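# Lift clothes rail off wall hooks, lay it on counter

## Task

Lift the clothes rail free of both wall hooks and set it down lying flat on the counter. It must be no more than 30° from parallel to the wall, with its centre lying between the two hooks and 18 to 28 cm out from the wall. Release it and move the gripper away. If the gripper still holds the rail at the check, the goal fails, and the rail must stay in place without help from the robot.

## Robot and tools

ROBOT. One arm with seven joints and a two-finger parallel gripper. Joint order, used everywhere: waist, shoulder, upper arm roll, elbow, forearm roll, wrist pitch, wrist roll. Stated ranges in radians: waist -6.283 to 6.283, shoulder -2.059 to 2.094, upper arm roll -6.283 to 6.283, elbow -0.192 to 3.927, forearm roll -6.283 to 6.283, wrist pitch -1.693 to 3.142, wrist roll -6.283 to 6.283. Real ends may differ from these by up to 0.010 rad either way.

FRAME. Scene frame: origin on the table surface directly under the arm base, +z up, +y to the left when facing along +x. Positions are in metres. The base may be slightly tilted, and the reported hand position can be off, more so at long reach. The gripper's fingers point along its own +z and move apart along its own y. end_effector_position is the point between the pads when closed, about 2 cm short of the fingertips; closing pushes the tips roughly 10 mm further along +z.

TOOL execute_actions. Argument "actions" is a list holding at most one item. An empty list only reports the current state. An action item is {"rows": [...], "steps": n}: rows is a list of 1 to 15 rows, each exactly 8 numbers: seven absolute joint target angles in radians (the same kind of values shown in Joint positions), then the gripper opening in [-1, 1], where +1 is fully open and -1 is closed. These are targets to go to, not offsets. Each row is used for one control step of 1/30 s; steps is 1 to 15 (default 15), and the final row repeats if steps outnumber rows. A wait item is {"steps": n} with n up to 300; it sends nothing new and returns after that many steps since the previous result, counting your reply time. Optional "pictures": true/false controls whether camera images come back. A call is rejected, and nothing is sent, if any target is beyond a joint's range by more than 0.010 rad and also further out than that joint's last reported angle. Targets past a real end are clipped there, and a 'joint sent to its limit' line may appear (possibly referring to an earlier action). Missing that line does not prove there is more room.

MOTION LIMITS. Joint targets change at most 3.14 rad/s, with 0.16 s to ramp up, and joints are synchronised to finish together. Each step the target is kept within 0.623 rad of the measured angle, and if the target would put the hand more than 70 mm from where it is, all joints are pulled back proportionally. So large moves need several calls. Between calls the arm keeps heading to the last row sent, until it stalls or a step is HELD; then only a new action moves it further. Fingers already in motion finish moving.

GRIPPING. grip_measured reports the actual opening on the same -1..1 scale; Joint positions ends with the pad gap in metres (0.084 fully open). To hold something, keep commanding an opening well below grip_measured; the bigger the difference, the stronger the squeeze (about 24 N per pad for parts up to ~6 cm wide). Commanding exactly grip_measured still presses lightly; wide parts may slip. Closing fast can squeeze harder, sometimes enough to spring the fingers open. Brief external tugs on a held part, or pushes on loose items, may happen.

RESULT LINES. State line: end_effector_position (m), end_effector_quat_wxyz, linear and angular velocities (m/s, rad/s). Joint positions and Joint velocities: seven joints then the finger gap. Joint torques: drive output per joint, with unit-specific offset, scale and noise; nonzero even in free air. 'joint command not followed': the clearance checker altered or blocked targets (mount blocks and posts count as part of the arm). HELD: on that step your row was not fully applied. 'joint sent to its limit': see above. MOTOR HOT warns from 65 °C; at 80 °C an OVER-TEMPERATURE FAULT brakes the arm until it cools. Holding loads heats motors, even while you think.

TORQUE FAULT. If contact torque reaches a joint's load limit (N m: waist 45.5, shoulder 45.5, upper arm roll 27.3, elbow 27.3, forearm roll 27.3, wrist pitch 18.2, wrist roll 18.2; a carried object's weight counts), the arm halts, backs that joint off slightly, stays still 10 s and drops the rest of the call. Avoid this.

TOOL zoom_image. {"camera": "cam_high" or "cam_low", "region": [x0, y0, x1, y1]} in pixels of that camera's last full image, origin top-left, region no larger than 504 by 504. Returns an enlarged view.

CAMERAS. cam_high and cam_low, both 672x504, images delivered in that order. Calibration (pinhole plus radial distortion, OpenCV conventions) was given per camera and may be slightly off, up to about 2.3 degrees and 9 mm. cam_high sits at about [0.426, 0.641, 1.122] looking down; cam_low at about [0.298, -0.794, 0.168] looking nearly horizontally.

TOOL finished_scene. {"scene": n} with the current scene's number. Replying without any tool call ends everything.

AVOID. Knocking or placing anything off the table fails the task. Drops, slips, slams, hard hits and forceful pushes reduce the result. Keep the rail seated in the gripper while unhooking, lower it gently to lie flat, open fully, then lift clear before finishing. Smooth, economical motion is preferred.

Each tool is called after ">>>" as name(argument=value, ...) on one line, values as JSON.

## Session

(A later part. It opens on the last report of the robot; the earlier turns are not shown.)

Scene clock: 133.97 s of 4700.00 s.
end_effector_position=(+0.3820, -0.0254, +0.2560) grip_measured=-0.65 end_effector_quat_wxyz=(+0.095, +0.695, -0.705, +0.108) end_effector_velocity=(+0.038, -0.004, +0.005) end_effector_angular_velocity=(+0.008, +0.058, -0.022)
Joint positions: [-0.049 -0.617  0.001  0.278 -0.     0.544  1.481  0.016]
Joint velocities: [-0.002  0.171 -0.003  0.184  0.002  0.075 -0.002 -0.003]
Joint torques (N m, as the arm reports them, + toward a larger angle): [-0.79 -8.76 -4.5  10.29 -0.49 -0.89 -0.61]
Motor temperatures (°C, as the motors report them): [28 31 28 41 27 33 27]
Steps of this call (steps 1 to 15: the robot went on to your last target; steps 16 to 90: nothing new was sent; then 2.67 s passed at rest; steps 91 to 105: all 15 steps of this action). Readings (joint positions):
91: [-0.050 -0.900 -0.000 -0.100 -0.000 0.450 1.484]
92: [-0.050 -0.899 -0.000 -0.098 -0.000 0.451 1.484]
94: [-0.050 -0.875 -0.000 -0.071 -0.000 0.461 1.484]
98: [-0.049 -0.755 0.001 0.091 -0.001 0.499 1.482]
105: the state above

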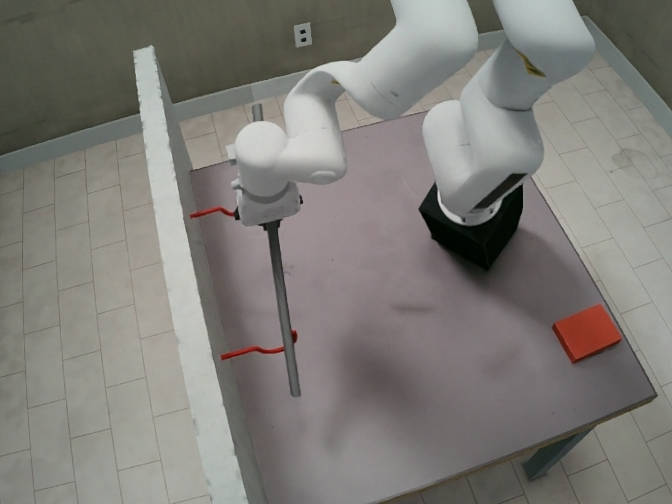

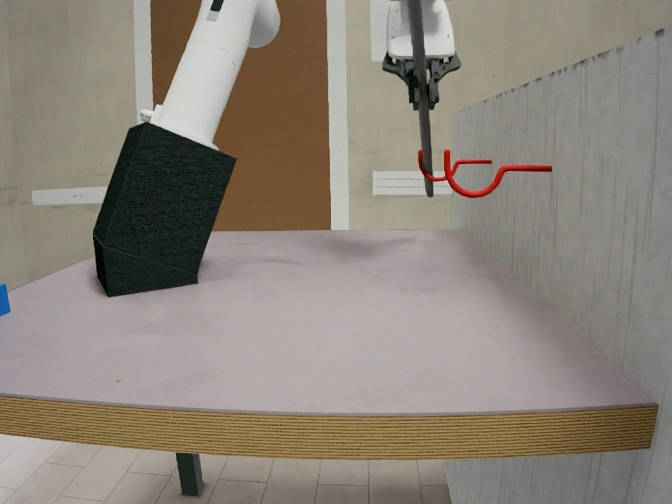

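>>> execute_actions(actions=[{"rows":[[-0.6,-0.6,0,0.3,0,0.55,1.481,-1]]}])

>>> execute_actions(actions=[{"steps":10}])

Scene clock: 139.07 s of 4700.00 s.
end_effector_position=(+0.3402, -0.1623, +0.3095) grip_measured=-0.68 end_effector_quat_wxyz=(-0.128, -0.524, +0.824, -0.172) end_effector_velocity=(-0.185, -0.289, +0.139) end_effector_angular_velocity=(-0.339, -0.250, -0.971)
Joint positions: [-0.489 -0.6   -0.     0.3   -0.     0.55   1.481  0.014]
Joint velocities: [-1.047  0.    -0.008 -0.001  0.002  0.     0.004 -0.001]
Joint torques (N m, as the arm reports them, + toward a larger angle): [ 1.14 -6.51 -5.56 13.52  0.2  -1.47 -0.41]
Motor temperatures (°C, as the motors report them): [28 31 28 41 27 33 27]
Steps of this call (steps 1 to 30: the robot went on to your last target; steps 31 to 100: nothing new was sent; then 1.27 s passed at rest; steps 101 to 115: all 15 steps of this action). Readings (joint positions):
101: [-0.050 -0.600 0.000 0.300 -0.000 0.550 1.481]
102: [-0.052 -0.600 0.000 0.300 -0.000 0.550 1.481]
104: [-0.083 -0.600 0.003 0.300 -0.000 0.550 1.481]
108: [-0.232 -0.600 -0.001 0.300 -0.000 0.550 1.481]
115: the state above

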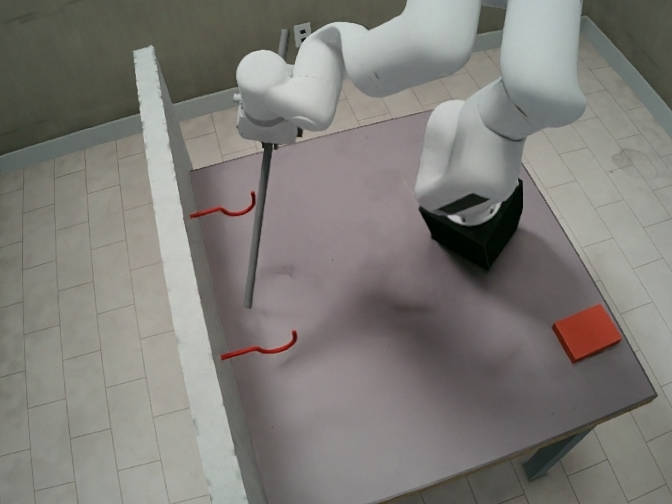

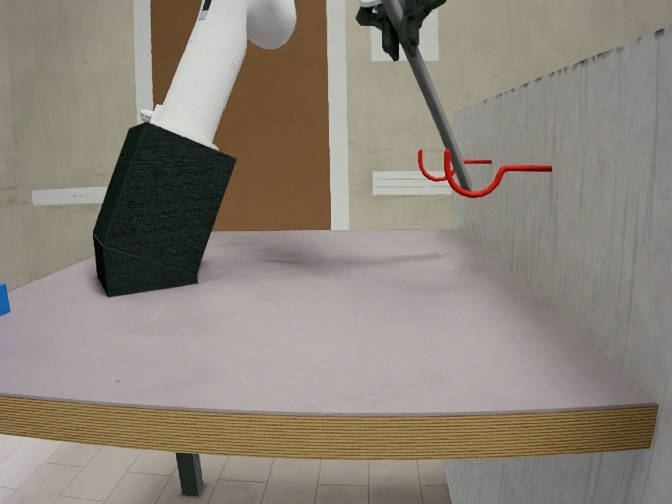

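Scene clock: 139.40 s of 4700.00 s.
end_effector_position=(+0.3203, -0.1901, +0.3238) grip_measured=-0.68 end_effector_quat_wxyz=(-0.135, -0.480, +0.847, -0.186) end_effector_velocity=(-0.005, -0.009, +0.007) end_effector_angular_velocity=(-0.014, -0.014, -0.030)
Joint positions: [-0.595 -0.6    0.001  0.3    0.     0.55   1.481  0.014]
Joint velocities: [-0.034 -0.001 -0.001  0.004  0.002 -0.002 -0.    -0.   ]
Joint torques (N m, as the arm reports them, + toward a larger angle): [-2.21 -5.78 -6.48 13.7  -0.07 -1.54 -0.32]
Motor temperatures (°C, as the motors report them): [28 31 28 41 27 33 27]
Steps of this call (steps 1 to 10: the robot went on to your last target). Readings (joint positions):
1: [-0.521 -0.600 -0.001 0.300 -0.000 0.550 1.481]
2: [-0.546 -0.600 -0.002 0.300 -0.000 0.550 1.481]
4: [-0.574 -0.600 -0.001 0.300 -0.000 0.550 1.481]
8: [-0.592 -0.600 0.001 0.300 -0.000 0.550 1.481]
10: the state above

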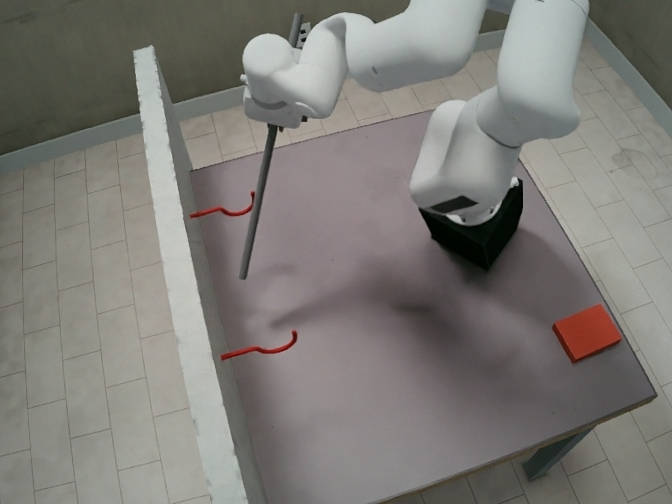

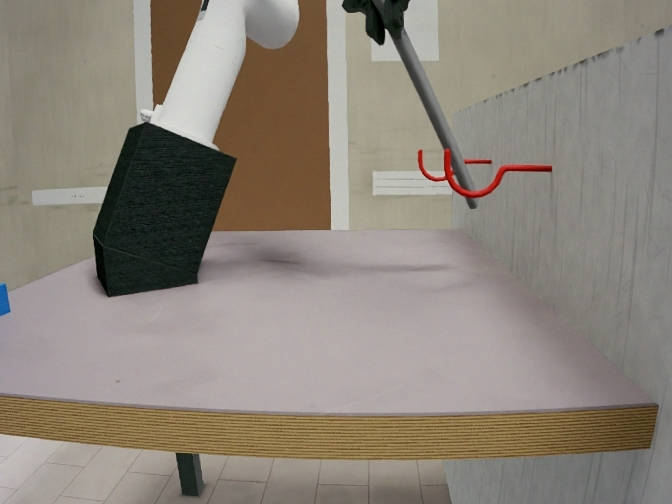

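>>> execute_actions(actions=[{"rows":[[-0.6,-0.6,0,0.15,0,0.4,1.98,-1]]}])

Scene clock: 149.83 s of 4700.00 s.
end_effector_position=(+0.2864, -0.1851, +0.2869) grip_measured=-0.68 end_effector_quat_wxyz=(-0.088, -0.264, +0.937, -0.213) end_effector_velocity=(+0.003, -0.002, -0.001) end_effector_angular_velocity=(-0.041, -0.137, -0.181)
Joint positions: [-0.6   -0.6   -0.     0.156 -0.     0.407  1.958  0.014]
Joint velocities: [ 0.001 -0.008 -0.    -0.033  0.    -0.077  0.226  0.   ]
Joint torques (N m, as the arm reports them, + toward a larger angle): [-1.56 -4.77 -5.55 12.85  0.48 -1.64 -0.42]
Motor temperatures (°C, as the motors report them): [28 31 28 42 27 33 27]
Steps of this call (steps 1 to 30: the robot went on to your last target; steps 31 to 100: nothing new was sent; then 6.60 s passed at rest; steps 101 to 115: all 15 steps of this action). Readings (joint positions):
101: [-0.600 -0.600 -0.000 0.300 0.000 0.550 1.481]
102: [-0.600 -0.600 0.000 0.299 -0.000 0.549 1.484]
104: [-0.600 -0.600 0.000 0.291 -0.000 0.539 1.517]
108: [-0.600 -0.600 -0.000 0.221 0.000 0.471 1.744]
115: the state above

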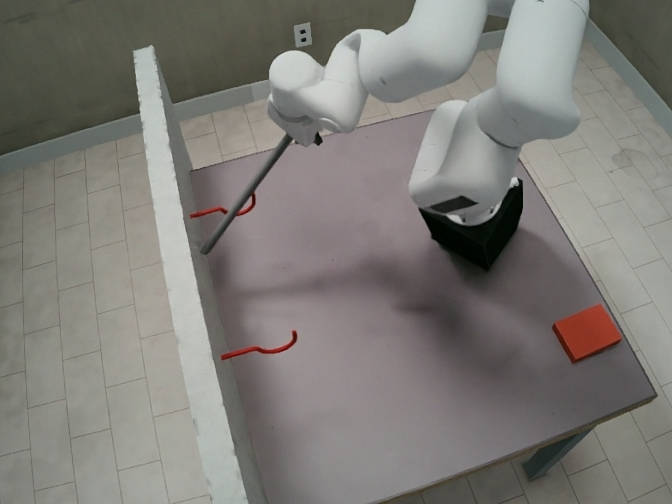

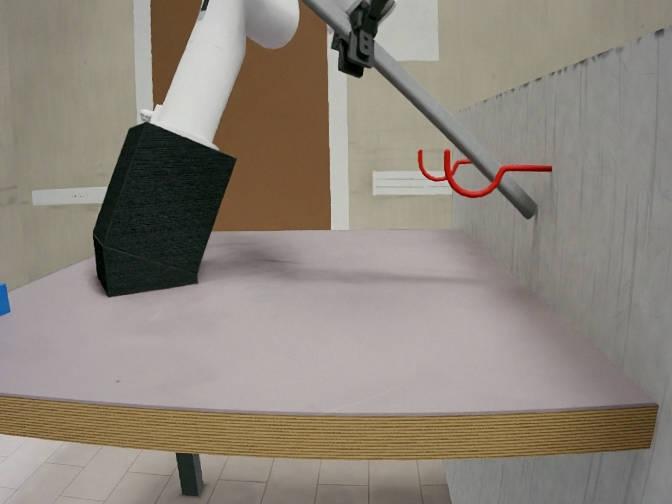

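Wrong direction. Reverse.

>>> execute_actions(actions=[{"rows":[[-0.6,-0.6,0,0.15,0,0.4,0.95,-1]]}], pictures=false)

>>> execute_actions(actions=[{"steps":12}])

Scene clock: 154.40 s of 4700.00 s.
end_effector_position=(+0.2849, -0.1847, +0.2854) grip_measured=-0.68 end_effector_quat_wxyz=(-0.167, -0.623, +0.747, -0.159) end_effector_velocity=(-0.001, +0.000, -0.001) end_effector_angular_velocity=(+0.089, +0.761, +1.518)
Joint positions: [-0.6   -0.6    0.     0.15  -0.     0.4    1.116  0.014]
Joint velocities: [-0.001  0.     0.    -0.002 -0.001  0.001 -1.7   -0.   ]
Joint torques (N m, as the arm reports them, + toward a larger angle): [-1.8  -5.28 -5.59 13.3   0.56 -1.74  0.96]
Motor temperatures (°C, as the motors report them): [28 31 28 42 27 32 27]
Steps of this call (steps 1 to 30: the robot went on to your last target; steps 31 to 100: nothing new was sent; then 0.73 s passed at rest; steps 101 to 115: all 15 steps of this action). Readings (joint positions):
101: [-0.600 -0.600 -0.000 0.150 0.000 0.400 1.980]
102: [-0.600 -0.600 -0.000 0.150 0.000 0.400 1.977]
104: [-0.600 -0.600 -0.000 0.150 0.000 0.400 1.944]
108: [-0.600 -0.600 -0.000 0.150 0.000 0.400 1.699]
115: the state above

Scene clock: 154.80 s of 4700.00 s.
end_effector_position=(+0.2850, -0.1848, +0.2854) grip_measured=-0.68 end_effector_quat_wxyz=(+0.179, +0.682, -0.694, +0.145) end_effector_velocity=(-0.000, +0.000, -0.000) end_effector_angular_velocity=(+0.002, +0.015, +0.028)
Joint positions: [-0.6   -0.6   -0.     0.15   0.     0.4    0.953  0.014]
Joint velocities: [ 0.001  0.     0.    -0.     0.     0.001 -0.031 -0.   ]
Joint torques (N m, as the arm reports them, + toward a larger angle): [-1.18 -4.87 -5.56 12.91  0.43 -1.57 -0.36]
Motor temperatures (°C, as the motors report them): [28 31 28 42 27 32 27]
Steps of this call (steps 1 to 12: the robot went on to your last target). Readings (joint positions):
1: [-0.600 -0.600 0.000 0.150 -0.000 0.400 1.067]
2: [-0.600 -0.600 0.000 0.150 -0.000 0.400 1.033]
4: [-0.600 -0.600 -0.000 0.150 0.000 0.400 0.992]
8: [-0.600 -0.600 -0.000 0.150 0.000 0.400 0.961]
12: the state above

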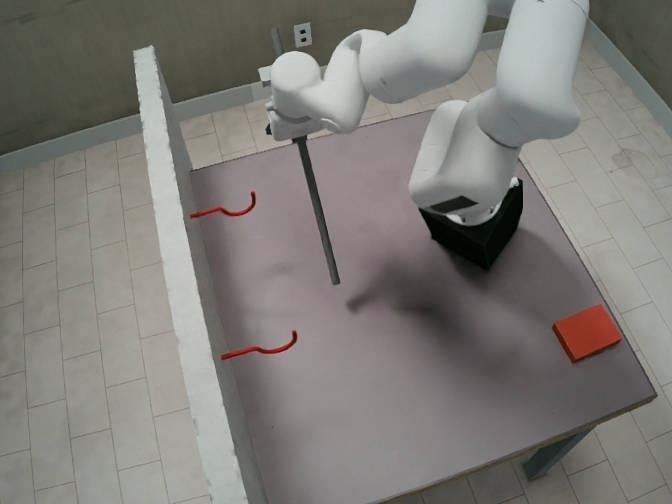

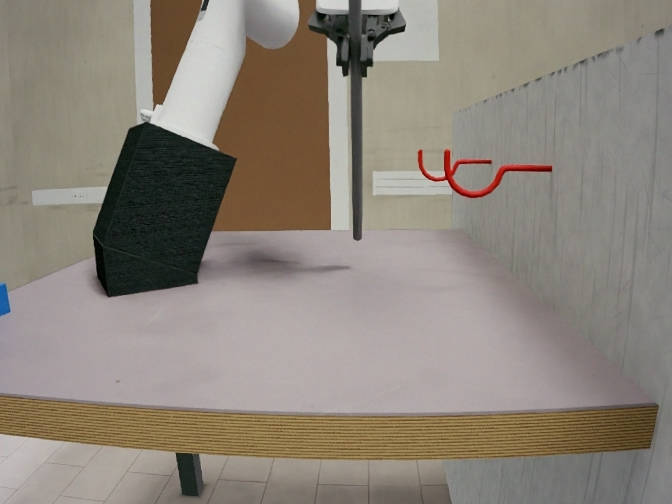

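>>> execute_actions(actions=[{"rows":[[-0.6,-0.1,0,0.37,0,0.12,0.95,-1]]}], pictures=false)

>>> execute_actions(actions=[{"rows":[[-0.6,0.3,0,0.55,0,-0.1,0.95,-1]]}])

Scene clock: 158.73 s of 4700.00 s.
end_effector_position=(+0.3257, -0.2444, +0.2369) grip_measured=-0.68 end_effector_quat_wxyz=(+0.180, +0.683, -0.693, +0.143) end_effector_velocity=(+0.028, -0.036, -0.020) end_effector_angular_velocity=(-0.030, -0.037, +0.016)
Joint positions: [-0.6   -0.122  0.     0.358 -0.     0.134  0.95   0.014]
Joint velocities: [-0.001  0.207 -0.003  0.11   0.    -0.146 -0.    -0.   ]
Joint torques (N m, as the arm reports them, + toward a larger angle): [ -5.1  -13.23  -7.98  10.31   0.78  -1.58  -0.33]
Motor temperatures (°C, as the motors report them): [28 31 28 42 27 32 27]
Steps of this call (steps 1 to 30: the robot went on to your last target; steps 31 to 100: nothing new was sent; then 0.10 s passed at rest; steps 101 to 115: all 15 steps of this action). Readings (joint positions):
101: [-0.600 -0.600 -0.000 0.150 0.000 0.400 0.950]
102: [-0.600 -0.598 -0.000 0.151 -0.000 0.399 0.950]
104: [-0.600 -0.568 -0.000 0.164 -0.000 0.380 0.950]
108: [-0.600 -0.352 0.000 0.261 0.000 0.260 0.950]
115: the state above

Scene clock: 159.23 s of 4700.00 s.
end_effector_position=(+0.3399, -0.2958, +0.1640) grip_measured=-0.67 end_effector_quat_wxyz=(+0.180, +0.683, -0.693, +0.143) end_effector_velocity=(+0.023, -0.026, -0.015) end_effector_angular_velocity=(-0.036, -0.045, +0.026)
Joint positions: [-0.6    0.285  0.     0.542 -0.    -0.09   0.95   0.014]
Joint velocities: [ 0.     0.126  0.     0.09  -0.001 -0.099  0.     0.   ]
Joint torques (N m, as the arm reports them, + toward a larger angle): [ -8.09 -16.6   -9.52   7.86   1.04  -1.65  -0.19]
Motor temperatures (°C, as the motors report them): [28 31 28 42 27 32 27]
Steps of this call (steps 1 to 15: all 15 steps of this action). Readings (joint positions):
1: [-0.600 -0.116 0.000 0.361 -0.000 0.130 0.950]
2: [-0.600 -0.111 -0.000 0.365 -0.000 0.126 0.950]
4: [-0.600 -0.076 -0.000 0.382 -0.000 0.104 0.950]
8: [-0.600 0.121 -0.000 0.472 0.000 -0.003 0.950]
15: the state above

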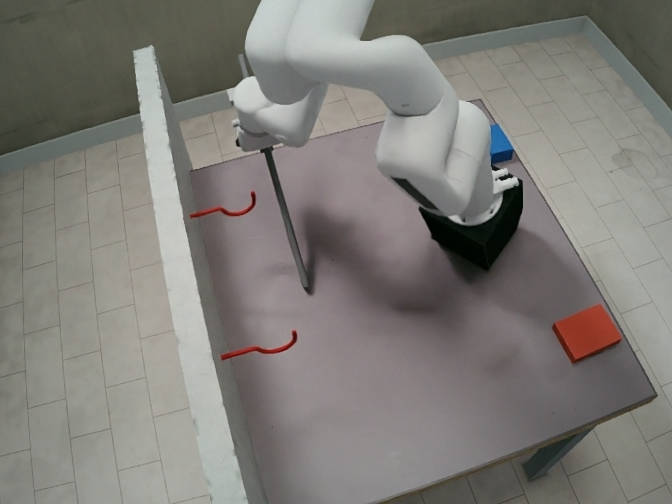

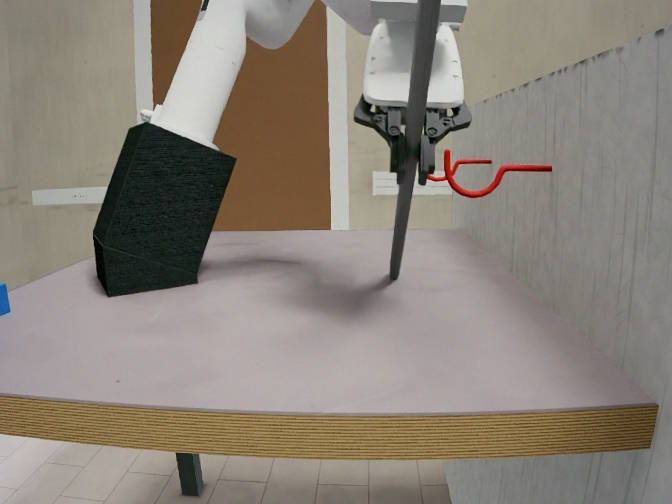

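>>> execute_actions(actions=[{"rows":[[-0.6,0.6,0,0.62,0,-0.33,0.95,-1]]}])

Scene clock: 163.13 s of 4700.00 s.
end_effector_position=(+0.3133, -0.3144, +0.0901) grip_measured=-0.67 end_effector_quat_wxyz=(+0.180, +0.683, -0.693, +0.145) end_effector_velocity=(+0.012, -0.015, -0.005) end_effector_angular_velocity=(-0.038, -0.044, +0.021)
Joint positions: [-0.6    0.591  0.     0.618 -0.    -0.323  0.95   0.014]
Joint velocities: [-0.001  0.058 -0.002  0.042  0.001 -0.077 -0.    -0.   ]
Joint torques (N m, as the arm reports them, + toward a larger angle): [ -9.16 -16.23  -9.89   4.76   1.35  -1.52  -0.34]
Motor temperatures (°C, as the motors report them): [28 31 29 41 27 32 27]
Steps of this call (steps 1 to 30: the robot went on to your last target; steps 31 to 100: nothing new was sent; then 0.07 s passed at rest; steps 101 to 115: all 15 steps of this action). Readings (joint positions):
101: [-0.600 0.300 0.000 0.550 -0.000 -0.100 0.950]
102: [-0.600 0.302 -0.000 0.551 -0.000 -0.102 0.950]
104: [-0.600 0.331 -0.000 0.560 -0.000 -0.129 0.950]
108: [-0.600 0.502 0.000 0.597 0.000 -0.253 0.950]
115: the state above

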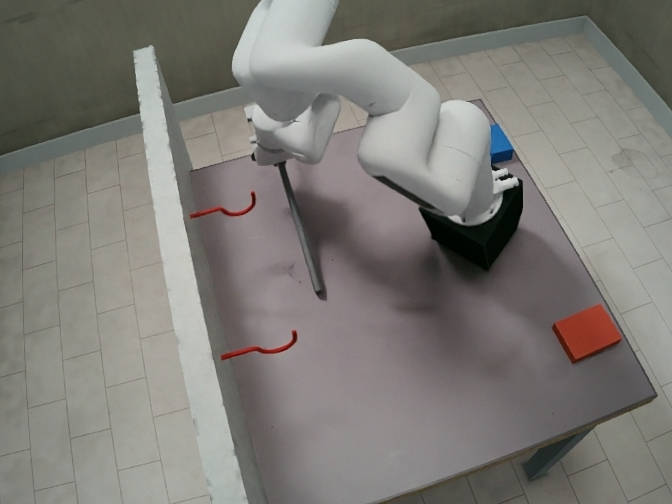

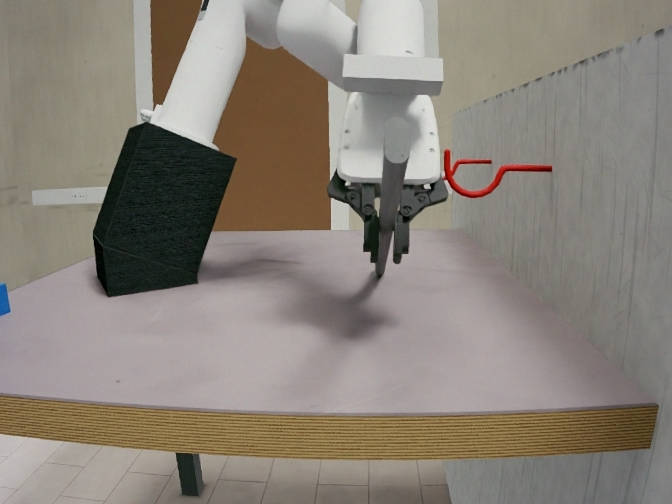

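>>> execute_actions(actions=[{"rows":[[-0.6,0.72,0,0.6,0,-0.45,0.95,-1]]}])

Scene clock: 167.37 s of 4700.00 s.
end_effector_position=(+0.2795, -0.3052, +0.0567) grip_measured=-0.67 end_effector_quat_wxyz=(+0.181, +0.683, -0.695, +0.136) end_effector_velocity=(-0.007, +0.002, -0.004) end_effector_angular_velocity=(+0.000, +0.002, -0.005)
Joint positions: [-0.6    0.717  0.     0.601 -0.    -0.448  0.95   0.014]
Joint velocities: [-0.001  0.018 -0.001 -0.006  0.001 -0.021  0.001 -0.   ]
Joint torques (N m, as the arm reports them, + toward a larger angle): [ -9.25 -15.84 -10.15   3.57   1.29  -1.48  -0.35]
Motor temperatures (°C, as the motors report them): [28 31 29 39 27 32 27]
Steps of this call (steps 1 to 15: the robot went on to your last target; steps 16 to 90: nothing new was sent; then 0.73 s passed at rest; steps 91 to 105: all 15 steps of this action). Readings (joint positions):
91: [-0.600 0.600 -0.000 0.620 -0.000 -0.330 0.950]
92: [-0.600 0.602 -0.000 0.620 -0.000 -0.333 0.950]
94: [-0.600 0.628 -0.000 0.619 0.000 -0.366 0.950]
98: [-0.600 0.704 0.000 0.598 -0.000 -0.426 0.950]
105: the state above

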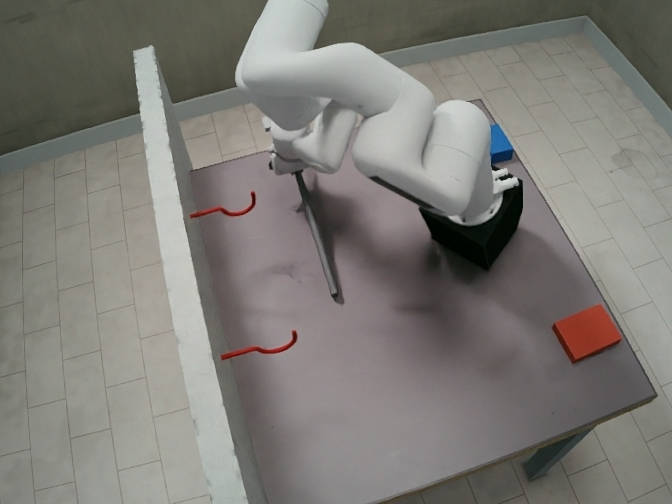

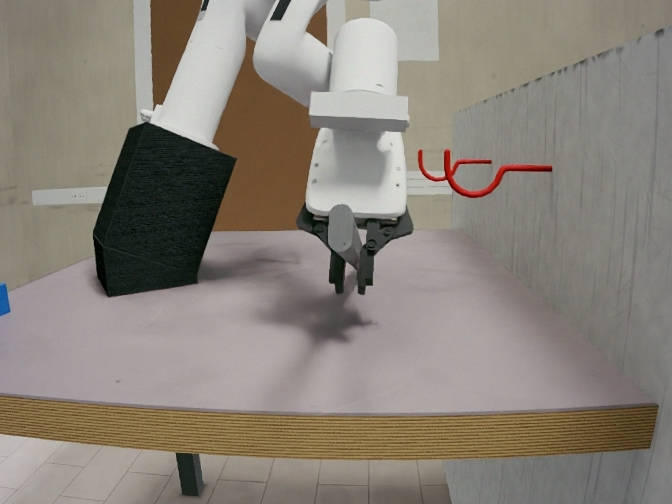

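Release and lift away.

>>> execute_actions(actions=[{"rows":[[-0.6,0.72,0,0.6,0,-0.45,0.95,1],[-0.6,0.72,0,0.6,0,-0.45,0.95,1],[-0.6,0.72,0,0.6,0,-0.45,0.95,1],[-0.6,0.72,0,0.6,0,-0.45,0.95,1],[-0.6,0.72,0,0.6,0,-0.45,0.95,1],[-0.6,0.72,0,0.6,0,-0.45,0.95,1],[-0.6,0.3,0,0.55,0,-0.1,0.95,1]]}])

Scene clock: 172.30 s of 4700.00 s.
end_effector_position=(+0.3196, -0.3061, +0.1154) grip_measured=+1.00 end_effector_quat_wxyz=(+0.180, +0.683, -0.693, +0.143) end_effector_velocity=(+0.183, +0.023, +0.317) end_effector_angular_velocity=(-0.045, -0.056, +0.029)
Joint positions: [-0.6    0.482 -0.     0.575  0.    -0.254  0.95   0.084]
Joint velocities: [-0.001 -1.231  0.001 -0.141  0.     1.012  0.    -0.   ]
Joint torques (N m, as the arm reports them, + toward a larger angle): [ -8.43 -14.78  -9.19   3.95   1.02  -0.94  -0.44]
Motor temperatures (°C, as the motors report them): [28 32 29 37 27 32 27]
Steps of this call (steps 1 to 15: the robot went on to your last target; steps 16 to 90: nothing new was sent; then 1.43 s passed at rest; steps 91 to 105: all 15 steps of this action). Readings (joint positions):
91: [-0.600 0.720 0.000 0.600 0.000 -0.450 0.950]
92: [-0.600 0.720 -0.000 0.600 0.000 -0.450 0.950]
94: [-0.600 0.720 -0.000 0.600 0.000 -0.450 0.950]
98: [-0.600 0.718 -0.000 0.600 0.000 -0.448 0.950]
105: the state above

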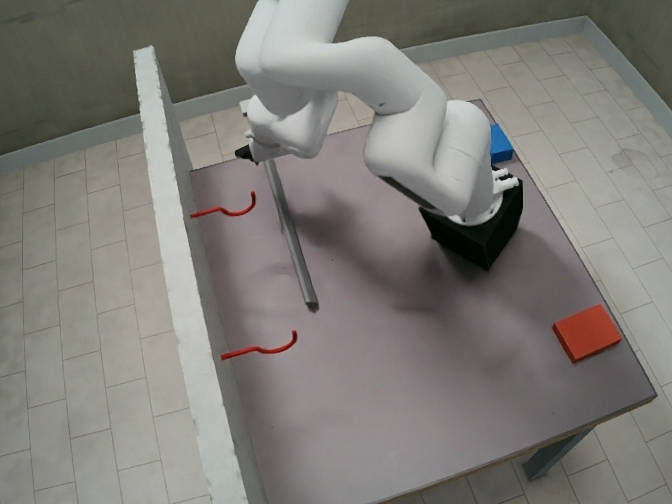

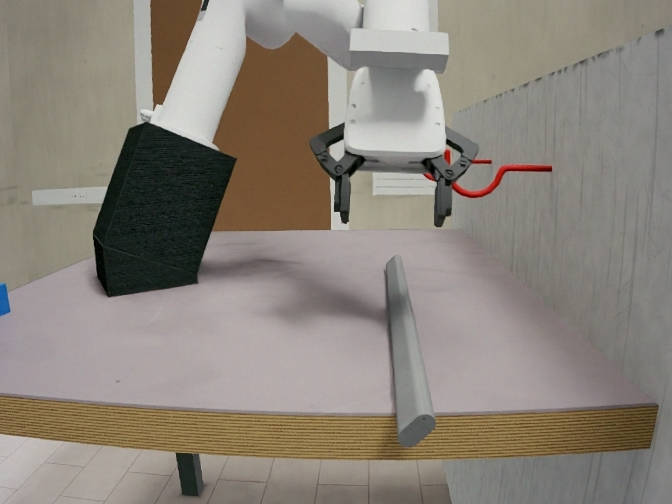

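>>> execute_actions(actions=[{"rows":[[-0.6,0.74,0,0.6,0,-0.47,0.95,1]]}], pictures=false)

>>> execute_actions(actions=[{"rows":[[-0.6,0.74,0,0.6,0,-0.47,0.95,-1]],"steps":10}], pictures=false)

Scene clock: 183.23 s of 4700.00 s.
end_effector_position=(+0.2762, -0.3026, +0.0564) grip_measured=+1.00 end_effector_quat_wxyz=(+0.182, +0.682, -0.696, +0.132) end_effector_velocity=(-0.032, -0.006, -0.057) end_effector_angular_velocity=(-0.033, -0.040, +0.019)
Joint positions: [-0.6    0.714  0.     0.593 -0.    -0.443  0.95   0.084]
Joint velocities: [-0.     0.278 -0.001  0.054 -0.    -0.279  0.002  0.   ]
Joint torques (N m, as the arm reports them, + toward a larger angle): [ -8.93 -19.92  -9.38   5.4    1.1   -1.39  -0.28]
Motor temperatures (°C, as the motors report them): [28 32 30 36 27 32 27]
Steps of this call (steps 1 to 30: the robot went on to your last target; steps 31 to 100: nothing new was sent; then 7.10 s passed at rest; steps 101 to 115: all 15 steps of this action). Readings (joint positions):
101: [-0.600 0.300 0.000 0.550 -0.000 -0.100 0.950]
102: [-0.600 0.302 -0.000 0.550 -0.000 -0.102 0.950]
104: [-0.600 0.331 -0.000 0.556 0.000 -0.132 0.950]
108: [-0.600 0.497 0.000 0.572 -0.000 -0.265 0.950]
115: the state above

Scene clock: 183.57 s of 4700.00 s.
end_effector_position=(+0.2748, -0.3040, +0.0520) grip_measured=-0.55 end_effector_quat_wxyz=(+0.181, +0.682, -0.695, +0.136) end_effector_velocity=(-0.005, +0.002, -0.004) end_effector_angular_velocity=(+0.005, +0.004, -0.006)
Joint positions: [-0.6    0.738 -0.     0.6    0.    -0.469  0.95   0.02 ]
Joint velocities: [-0.001  0.015  0.    -0.001 -0.    -0.008  0.003 -0.22 ]
Joint torques (N m, as the arm reports them, + toward a larger angle): [ -8.81 -15.14  -9.53   3.03   1.02  -1.24  -0.33]
Motor temperatures (°C, as the motors report them): [28 32 30 36 27 32 27]
Steps of this call (steps 1 to 10: all 10 steps of this action). Readings (joint positions):
1: [-0.600 0.721 0.000 0.595 -0.000 -0.451 0.950]
2: [-0.600 0.726 0.000 0.597 -0.000 -0.457 0.950]
4: [-0.600 0.731 -0.000 0.600 0.000 -0.463 0.950]
8: [-0.600 0.736 -0.000 0.600 0.000 -0.468 0.950]
10: the state above

>>> execute_actions(actions=[{"rows":[[-0.35,0.6,0,0.5,0,-0.43,1.2,-1]]}])

Scene clock: 186.60 s of 4700.00 s.
end_effector_position=(+0.3221, -0.2108, +0.0449) grip_measured=-1.00 end_effector_quat_wxyz=(+0.144, +0.685, -0.703, +0.126) end_effector_velocity=(+0.001, +0.016, +0.004) end_effector_angular_velocity=(+0.001, -0.010, -0.046)
Joint positions: [-0.358  0.605 -0.     0.503  0.    -0.431  1.191  0.   ]
Joint velocities: [ 0.065 -0.039 -0.025 -0.032  0.004  0.015  0.09   0.   ]
Joint torques (N m, as the arm reports them, + toward a larger angle): [ -6.66 -14.67  -8.13   2.14   0.91  -1.22  -0.21]
Motor temperatures (°C, as the motors report them): [28 32 30 35 27 32 27]
Steps of this call (steps 1 to 15: the robot went on to your last target; steps 16 to 76: nothing new was sent; steps 77 to 91: all 15 steps of this action). Readings (joint positions):
77: [-0.600 0.740 -0.000 0.600 -0.000 -0.470 0.950]
78: [-0.598 0.739 -0.001 0.599 0.000 -0.470 0.953]
80: [-0.569 0.723 -0.005 0.586 0.001 -0.464 0.986]
84: [-0.444 0.653 0.003 0.539 -0.000 -0.446 1.104]
91: the state above

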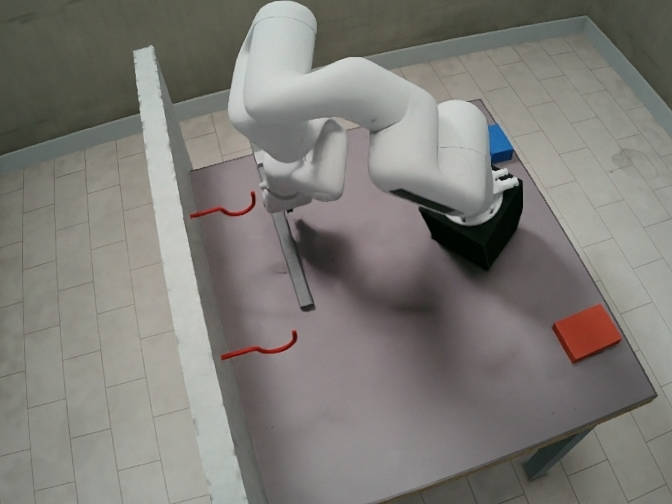

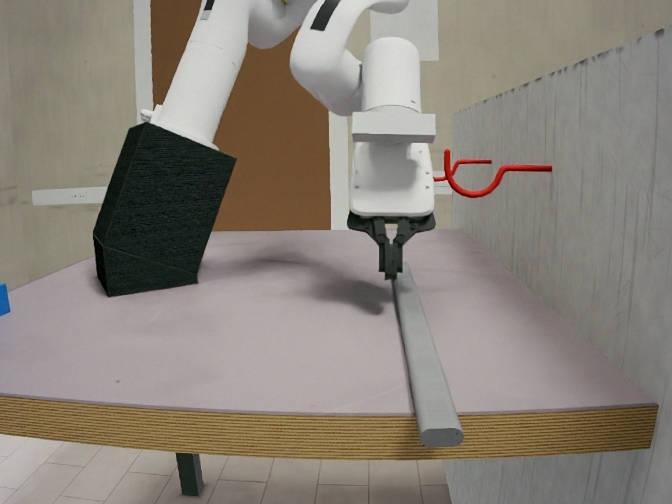

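>>> execute_actions(actions=[{"rows":[[-0.35,0.6,0,0.53,0,-0.43,1.2,1],[-0.35,0.6,0,0.53,0,-0.43,1.2,1],[-0.35,0.6,0,0.53,0,-0.43,1.2,1],[-0.35,0.6,0,0.53,0,-0.43,1.2,1],[-0.35,0.6,0,0.53,0,-0.43,1.2,1],[-0.35,0.65,0,0.55,0,-0.45,1.2,1]]}], pictures=false)

>>> execute_actions(actions=[{"rows":[[-0.35,0.65,0,0.55,0,-0.45,1.2,-1]],"steps":10}])

Scene clock: 192.93 s of 4700.00 s.
end_effector_position=(+0.3334, -0.2154, +0.0355) grip_measured=+1.00 end_effector_quat_wxyz=(+0.139, +0.686, -0.701, +0.134) end_effector_velocity=(+0.008, -0.005, -0.003) end_effector_angular_velocity=(-0.009, -0.018, +0.007)
Joint positions: [-0.35   0.647  0.     0.548 -0.    -0.449  1.2    0.084]
Joint velocities: [ 0.     0.022 -0.001  0.026  0.    -0.017  0.     0.   ]
Joint torques (N m, as the arm reports them, + toward a larger angle): [ -7.35 -15.51  -8.31   2.11   0.82  -0.97  -0.32]
Motor temperatures (°C, as the motors report them): [28 32 30 34 27 31 27]
Steps of this call (steps 1 to 15: the robot went on to your last target; steps 16 to 90: nothing new was sent; then 2.83 s passed at rest; steps 91 to 105: all 15 steps of this action). Readings (joint positions):
91: [-0.350 0.600 0.000 0.500 -0.000 -0.430 1.200]
92: [-0.350 0.600 -0.000 0.502 -0.000 -0.430 1.200]
94: [-0.350 0.601 0.000 0.514 -0.000 -0.430 1.200]
98: [-0.350 0.609 -0.000 0.533 -0.000 -0.435 1.200]
105: the state above

Scene clock: 193.27 s of 4700.00 s.
end_effector_position=(+0.3337, -0.2158, +0.0350) grip_measured=-0.55 end_effector_quat_wxyz=(+0.138, +0.686, -0.701, +0.134) end_effector_velocity=(-0.000, -0.001, -0.000) end_effector_angular_velocity=(-0.001, -0.000, -0.002)
Joint positions: [-0.35  0.65 -0.    0.55 -0.   -0.45  1.2   0.02]
Joint velocities: [-0.001  0.002 -0.001  0.001 -0.    -0.     0.    -0.22 ]
Joint torques (N m, as the arm reports them, + toward a larger angle): [ -7.4  -15.01  -8.42   2.13   1.01  -1.15  -0.26]
Motor temperatures (°C, as the motors report them): [28 32 30 34 27 31 27]
Steps of this call (steps 1 to 10: all 10 steps of this action). Readings (joint positions):
1: [-0.350 0.648 -0.000 0.549 0.000 -0.449 1.200]
2: [-0.350 0.648 -0.000 0.549 0.000 -0.449 1.200]
4: [-0.350 0.649 -0.000 0.550 0.000 -0.450 1.200]
8: [-0.350 0.650 -0.000 0.550 -0.000 -0.450 1.200]
10: the state above

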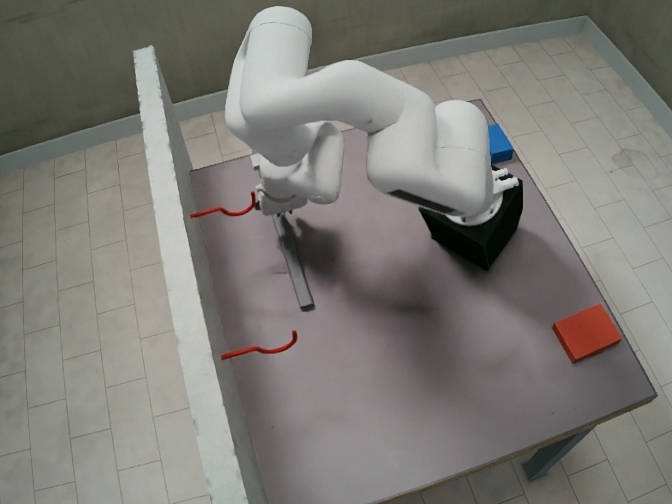

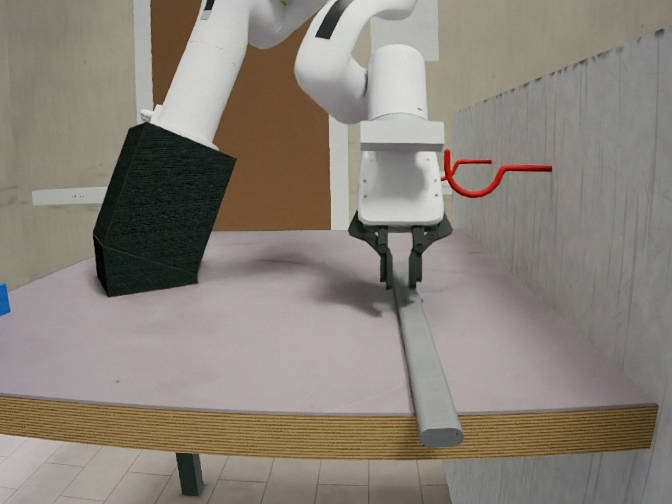

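>>> execute_actions(actions=[{"rows":[[-0.05,0.42,0,0.33,0,-0.44,1.5,-1]]}])

Scene clock: 197.83 s of 4700.00 s.
end_effector_position=(+0.3353, -0.0871, +0.0486) grip_measured=-1.00 end_effector_quat_wxyz=(+0.096, +0.688, -0.710, +0.110) end_effector_velocity=(-0.015, +0.043, +0.015) end_effector_angular_velocity=(+0.022, -0.019, -0.064)
Joint positions: [-0.065  0.432  0.001  0.341 -0.    -0.441  1.483  0.   ]
Joint velocities: [ 0.14  -0.112 -0.035 -0.108  0.007  0.007  0.168  0.   ]
Joint torques (N m, as the arm reports them, + toward a larger angle): [ -6.74 -12.58  -6.71   1.59   1.16  -1.02  -0.57]
Motor temperatures (°C, as the motors report them): [28 32 30 34 27 31 27]
Steps of this call (steps 1 to 15: the robot went on to your last target; steps 16 to 90: nothing new was sent; then 1.07 s passed at rest; steps 91 to 105: all 15 steps of this action). Readings (joint positions):
91: [-0.350 0.650 -0.000 0.550 -0.000 -0.450 1.200]
92: [-0.348 0.649 -0.001 0.549 0.000 -0.450 1.203]
94: [-0.319 0.626 -0.005 0.526 0.001 -0.449 1.236]
98: [-0.199 0.534 0.002 0.440 -0.000 -0.445 1.350]
105: the state above

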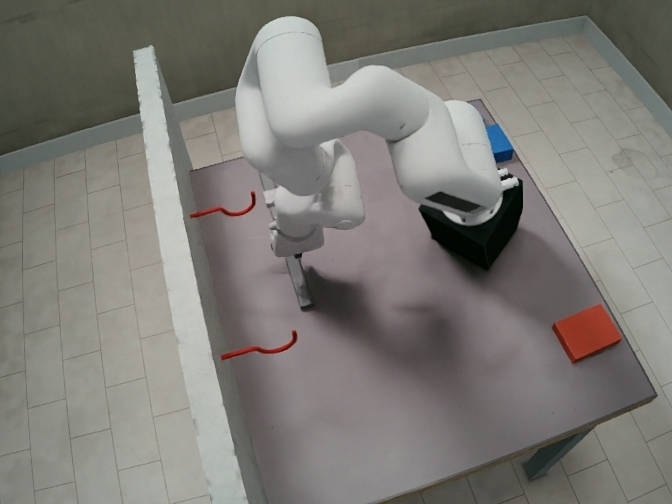

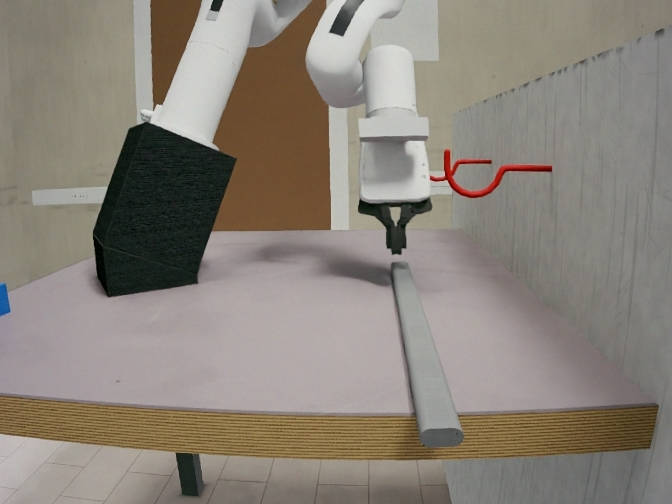

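>>> execute_actions(actions=[{"rows":[[-0.05,0.42,0,0.36,0,-0.44,1.5,1],[-0.05,0.42,0,0.36,0,-0.44,1.5,1],[-0.05,0.42,0,0.36,0,-0.44,1.5,1],[-0.05,0.42,0,0.36,0,-0.44,1.5,1],[-0.05,0.42,0,0.36,0,-0.44,1.5,1],[-0.05,0.52,0,0.4,0,-0.48,1.5,1]]}], pictures=false)

>>> execute_actions(actions=[{"rows":[[-0.05,0.52,0,0.4,0,-0.48,1.5,-1]],"steps":15}])

Scene clock: 204.23 s of 4700.00 s.
end_effector_position=(+0.3423, -0.0879, +0.0306) grip_measured=+1.00 end_effector_quat_wxyz=(+0.091, +0.688, -0.711, +0.112) end_effector_velocity=(+0.009, -0.006, -0.012) end_effector_angular_velocity=(-0.004, -0.022, +0.004)
Joint positions: [-0.05   0.513  0.     0.396 -0.    -0.476  1.5    0.084]
Joint velocities: [-0.001  0.065 -0.002  0.047  0.    -0.04  -0.001  0.   ]
Joint torques (N m, as the arm reports them, + toward a larger angle): [ -4.76 -15.01  -6.15   0.86   0.94  -1.03  -0.41]
Motor temperatures (°C, as the motors report them): [28 32 29 33 27 31 27]
Steps of this call (steps 1 to 30: the robot went on to your last target; steps 31 to 100: nothing new was sent; then 2.57 s passed at rest; steps 101 to 115: all 15 steps of this action). Readings (joint positions):
101: [-0.050 0.420 0.000 0.330 -0.000 -0.440 1.500]
102: [-0.050 0.420 -0.000 0.331 -0.000 -0.440 1.500]
104: [-0.050 0.420 0.000 0.344 0.000 -0.440 1.500]
108: [-0.050 0.430 -0.000 0.363 -0.000 -0.446 1.500]
115: the state above

Scene clock: 204.73 s of 4700.00 s.
end_effector_position=(+0.3428, -0.0884, +0.0293) grip_measured=-1.00 end_effector_quat_wxyz=(+0.091, +0.688, -0.711, +0.113) end_effector_velocity=(-0.000, -0.000, -0.000) end_effector_angular_velocity=(-0.000, +0.000, -0.001)
Joint positions: [-0.05  0.52 -0.    0.4  -0.   -0.48  1.5   0.  ]
Joint velocities: [ 0.     0.001 -0.     0.001  0.     0.     0.001  0.   ]
Joint torques (N m, as the arm reports them, + toward a larger angle): [ -4.8  -13.77  -6.1    0.73   0.76  -1.13  -0.18]
Motor temperatures (°C, as the motors report them): [28 32 29 33 27 31 27]
Steps of this call (steps 1 to 15: all 15 steps of this action). Readings (joint positions):
1: [-0.050 0.515 0.000 0.397 0.000 -0.477 1.500]
2: [-0.050 0.516 -0.000 0.398 0.000 -0.478 1.500]
4: [-0.050 0.518 -0.000 0.399 0.000 -0.479 1.500]
8: [-0.050 0.519 -0.000 0.400 -0.000 -0.480 1.500]
15: the state above

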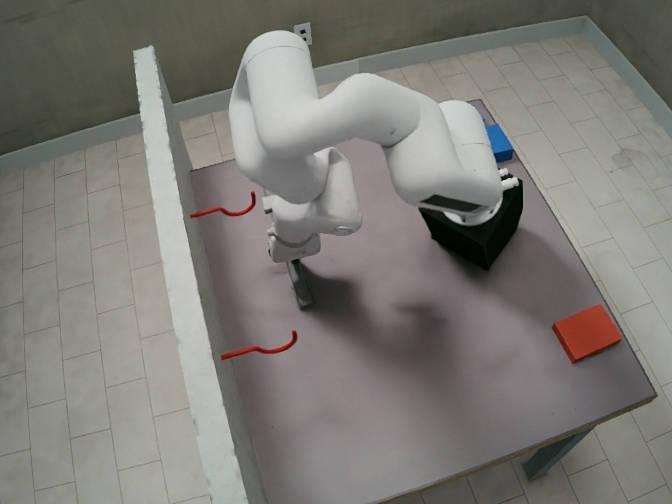

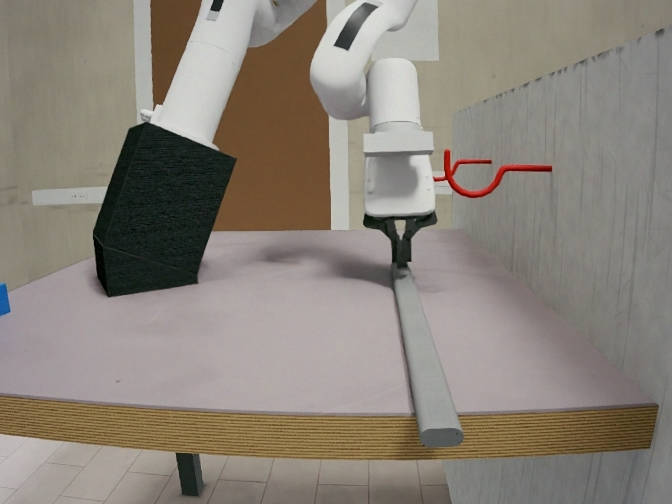

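>>> execute_actions(actions=[{"rows":[[-0.05,0.52,0,0.4,0,-0.48,1.5,1],[-0.05,0.52,0,0.4,0,-0.48,1.5,1],[-0.05,0.52,0,0.4,0,-0.48,1.5,1],[-0.05,0.52,0,0.4,0,-0.48,1.5,1],[-0.05,0.52,0,0.4,0,-0.48,1.5,1],[-0.05,0.6,0,0.43,0,-0.52,1.5,1]]}], pictures=false)

>>> execute_actions(actions=[{"rows":[[-0.05,0.6,0,0.43,0,-0.52,1.5,-1]],"steps":15}], pictures=false)

Scene clock: 209.67 s of 4700.00 s.
end_effector_position=(+0.3347, -0.0921, +0.0135) grip_measured=+1.00 end_effector_quat_wxyz=(+0.095, +0.687, -0.712, +0.109) end_effector_velocity=(+0.007, -0.004, -0.008) end_effector_angular_velocity=(-0.004, -0.021, +0.006)
Joint positions: [-0.05   0.595  0.     0.427 -0.    -0.517  1.5    0.084]
Joint velocities: [-0.     0.046 -0.001  0.033  0.    -0.036 -0.001  0.   ]
Joint torques (N m, as the arm reports them, + toward a larger angle): [ -5.37 -13.75  -6.47  -0.07   0.77  -1.19  -0.37]
Motor temperatures (°C, as the motors report them): [28 32 29 33 27 31 27]
Steps of this call (steps 1 to 15: the robot went on to your last target; steps 16 to 90: nothing new was sent; then 1.43 s passed at rest; steps 91 to 105: all 15 steps of this action). Readings (joint positions):
91: [-0.050 0.520 0.000 0.400 0.000 -0.480 1.500]
92: [-0.050 0.520 0.000 0.400 -0.000 -0.480 1.500]
94: [-0.050 0.520 -0.000 0.400 0.000 -0.480 1.500]
98: [-0.050 0.530 -0.000 0.405 -0.000 -0.487 1.500]
105: the state above

Scene clock: 210.17 s of 4700.00 s.
end_effector_position=(+0.3358, -0.0928, +0.0131) grip_measured=-0.55 end_effector_quat_wxyz=(+0.094, +0.687, -0.712, +0.110) end_effector_velocity=(-0.000, +0.000, -0.001) end_effector_angular_velocity=(+0.001, +0.002, -0.001)
Joint positions: [-0.05   0.598 -0.     0.43   0.    -0.521  1.5    0.02 ]
Joint velocities: [ 0.     0.003  0.001  0.002 -0.     0.001  0.001  0.001]
Joint torques (N m, as the arm reports them, + toward a larger angle): [ -4.43 -10.83  -5.57   0.05   0.55   0.07  -0.39]
Motor temperatures (°C, as the motors report them): [28 32 29 33 27 31 27]
Steps of this call (steps 1 to 15: all 15 steps of this action). Readings (joint positions):
1: [-0.050 0.596 0.000 0.428 0.000 -0.518 1.500]
2: [-0.050 0.597 -0.000 0.429 0.000 -0.518 1.500]
4: [-0.050 0.598 -0.000 0.430 0.000 -0.519 1.500]
8: [-0.050 0.599 -0.000 0.430 0.000 -0.520 1.500]
15: the state above

>>> execute_actions(actions=[{"rows":[[0.3,0.45,0,0.25,0,-0.55,1.85,-1]]}])

Scene clock: 212.77 s of 4700.00 s.
end_effector_position=(+0.2956, +0.0335, +0.0218) grip_measured=-1.00 end_effector_quat_wxyz=(+0.059, +0.688, -0.721, +0.063) end_effector_velocity=(-0.009, +0.038, +0.022) end_effector_angular_velocity=(+0.023, -0.060, -0.093)
Joint positions: [ 0.282  0.462  0.005  0.259 -0.002 -0.545  1.828  0.   ]
Joint velocities: [ 0.187 -0.104 -0.059 -0.092  0.015 -0.035  0.226  0.   ]
Joint torques (N m, as the arm reports them, + toward a larger angle): [ -4.8  -11.31  -4.62  -0.65   0.78  -0.83  -0.52]
Motor temperatures (°C, as the motors report them): [28 32 29 33 27 31 27]
Steps of this call (steps 1 to 15: the robot went on to your last target; steps 16 to 63: nothing new was sent; steps 64 to 78: all 15 steps of this action). Readings (joint positions):
64: [-0.050 0.600 -0.000 0.430 0.000 -0.520 1.500]
65: [-0.048 0.599 -0.001 0.429 0.000 -0.520 1.503]
67: [-0.019 0.588 -0.007 0.413 0.002 -0.521 1.536]
71: [0.114 0.531 -0.002 0.343 0.001 -0.532 1.665]
78: the state above

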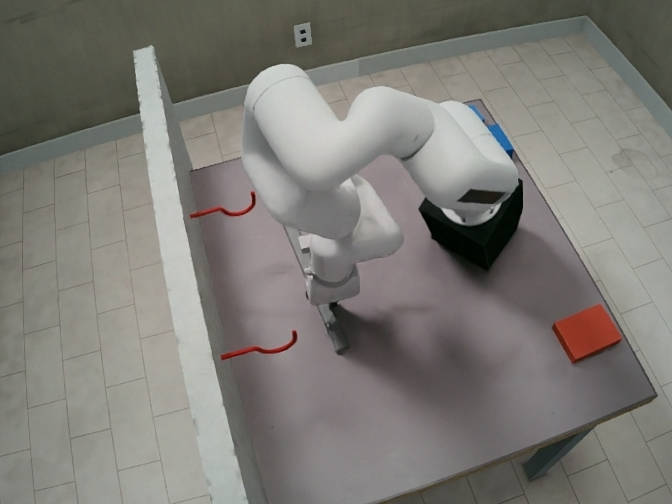

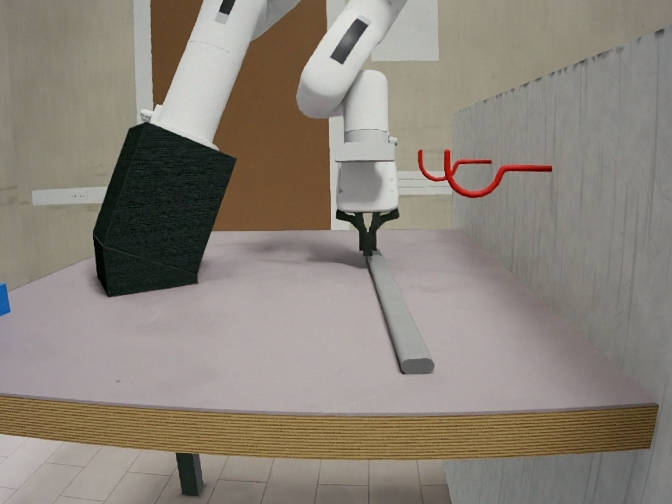

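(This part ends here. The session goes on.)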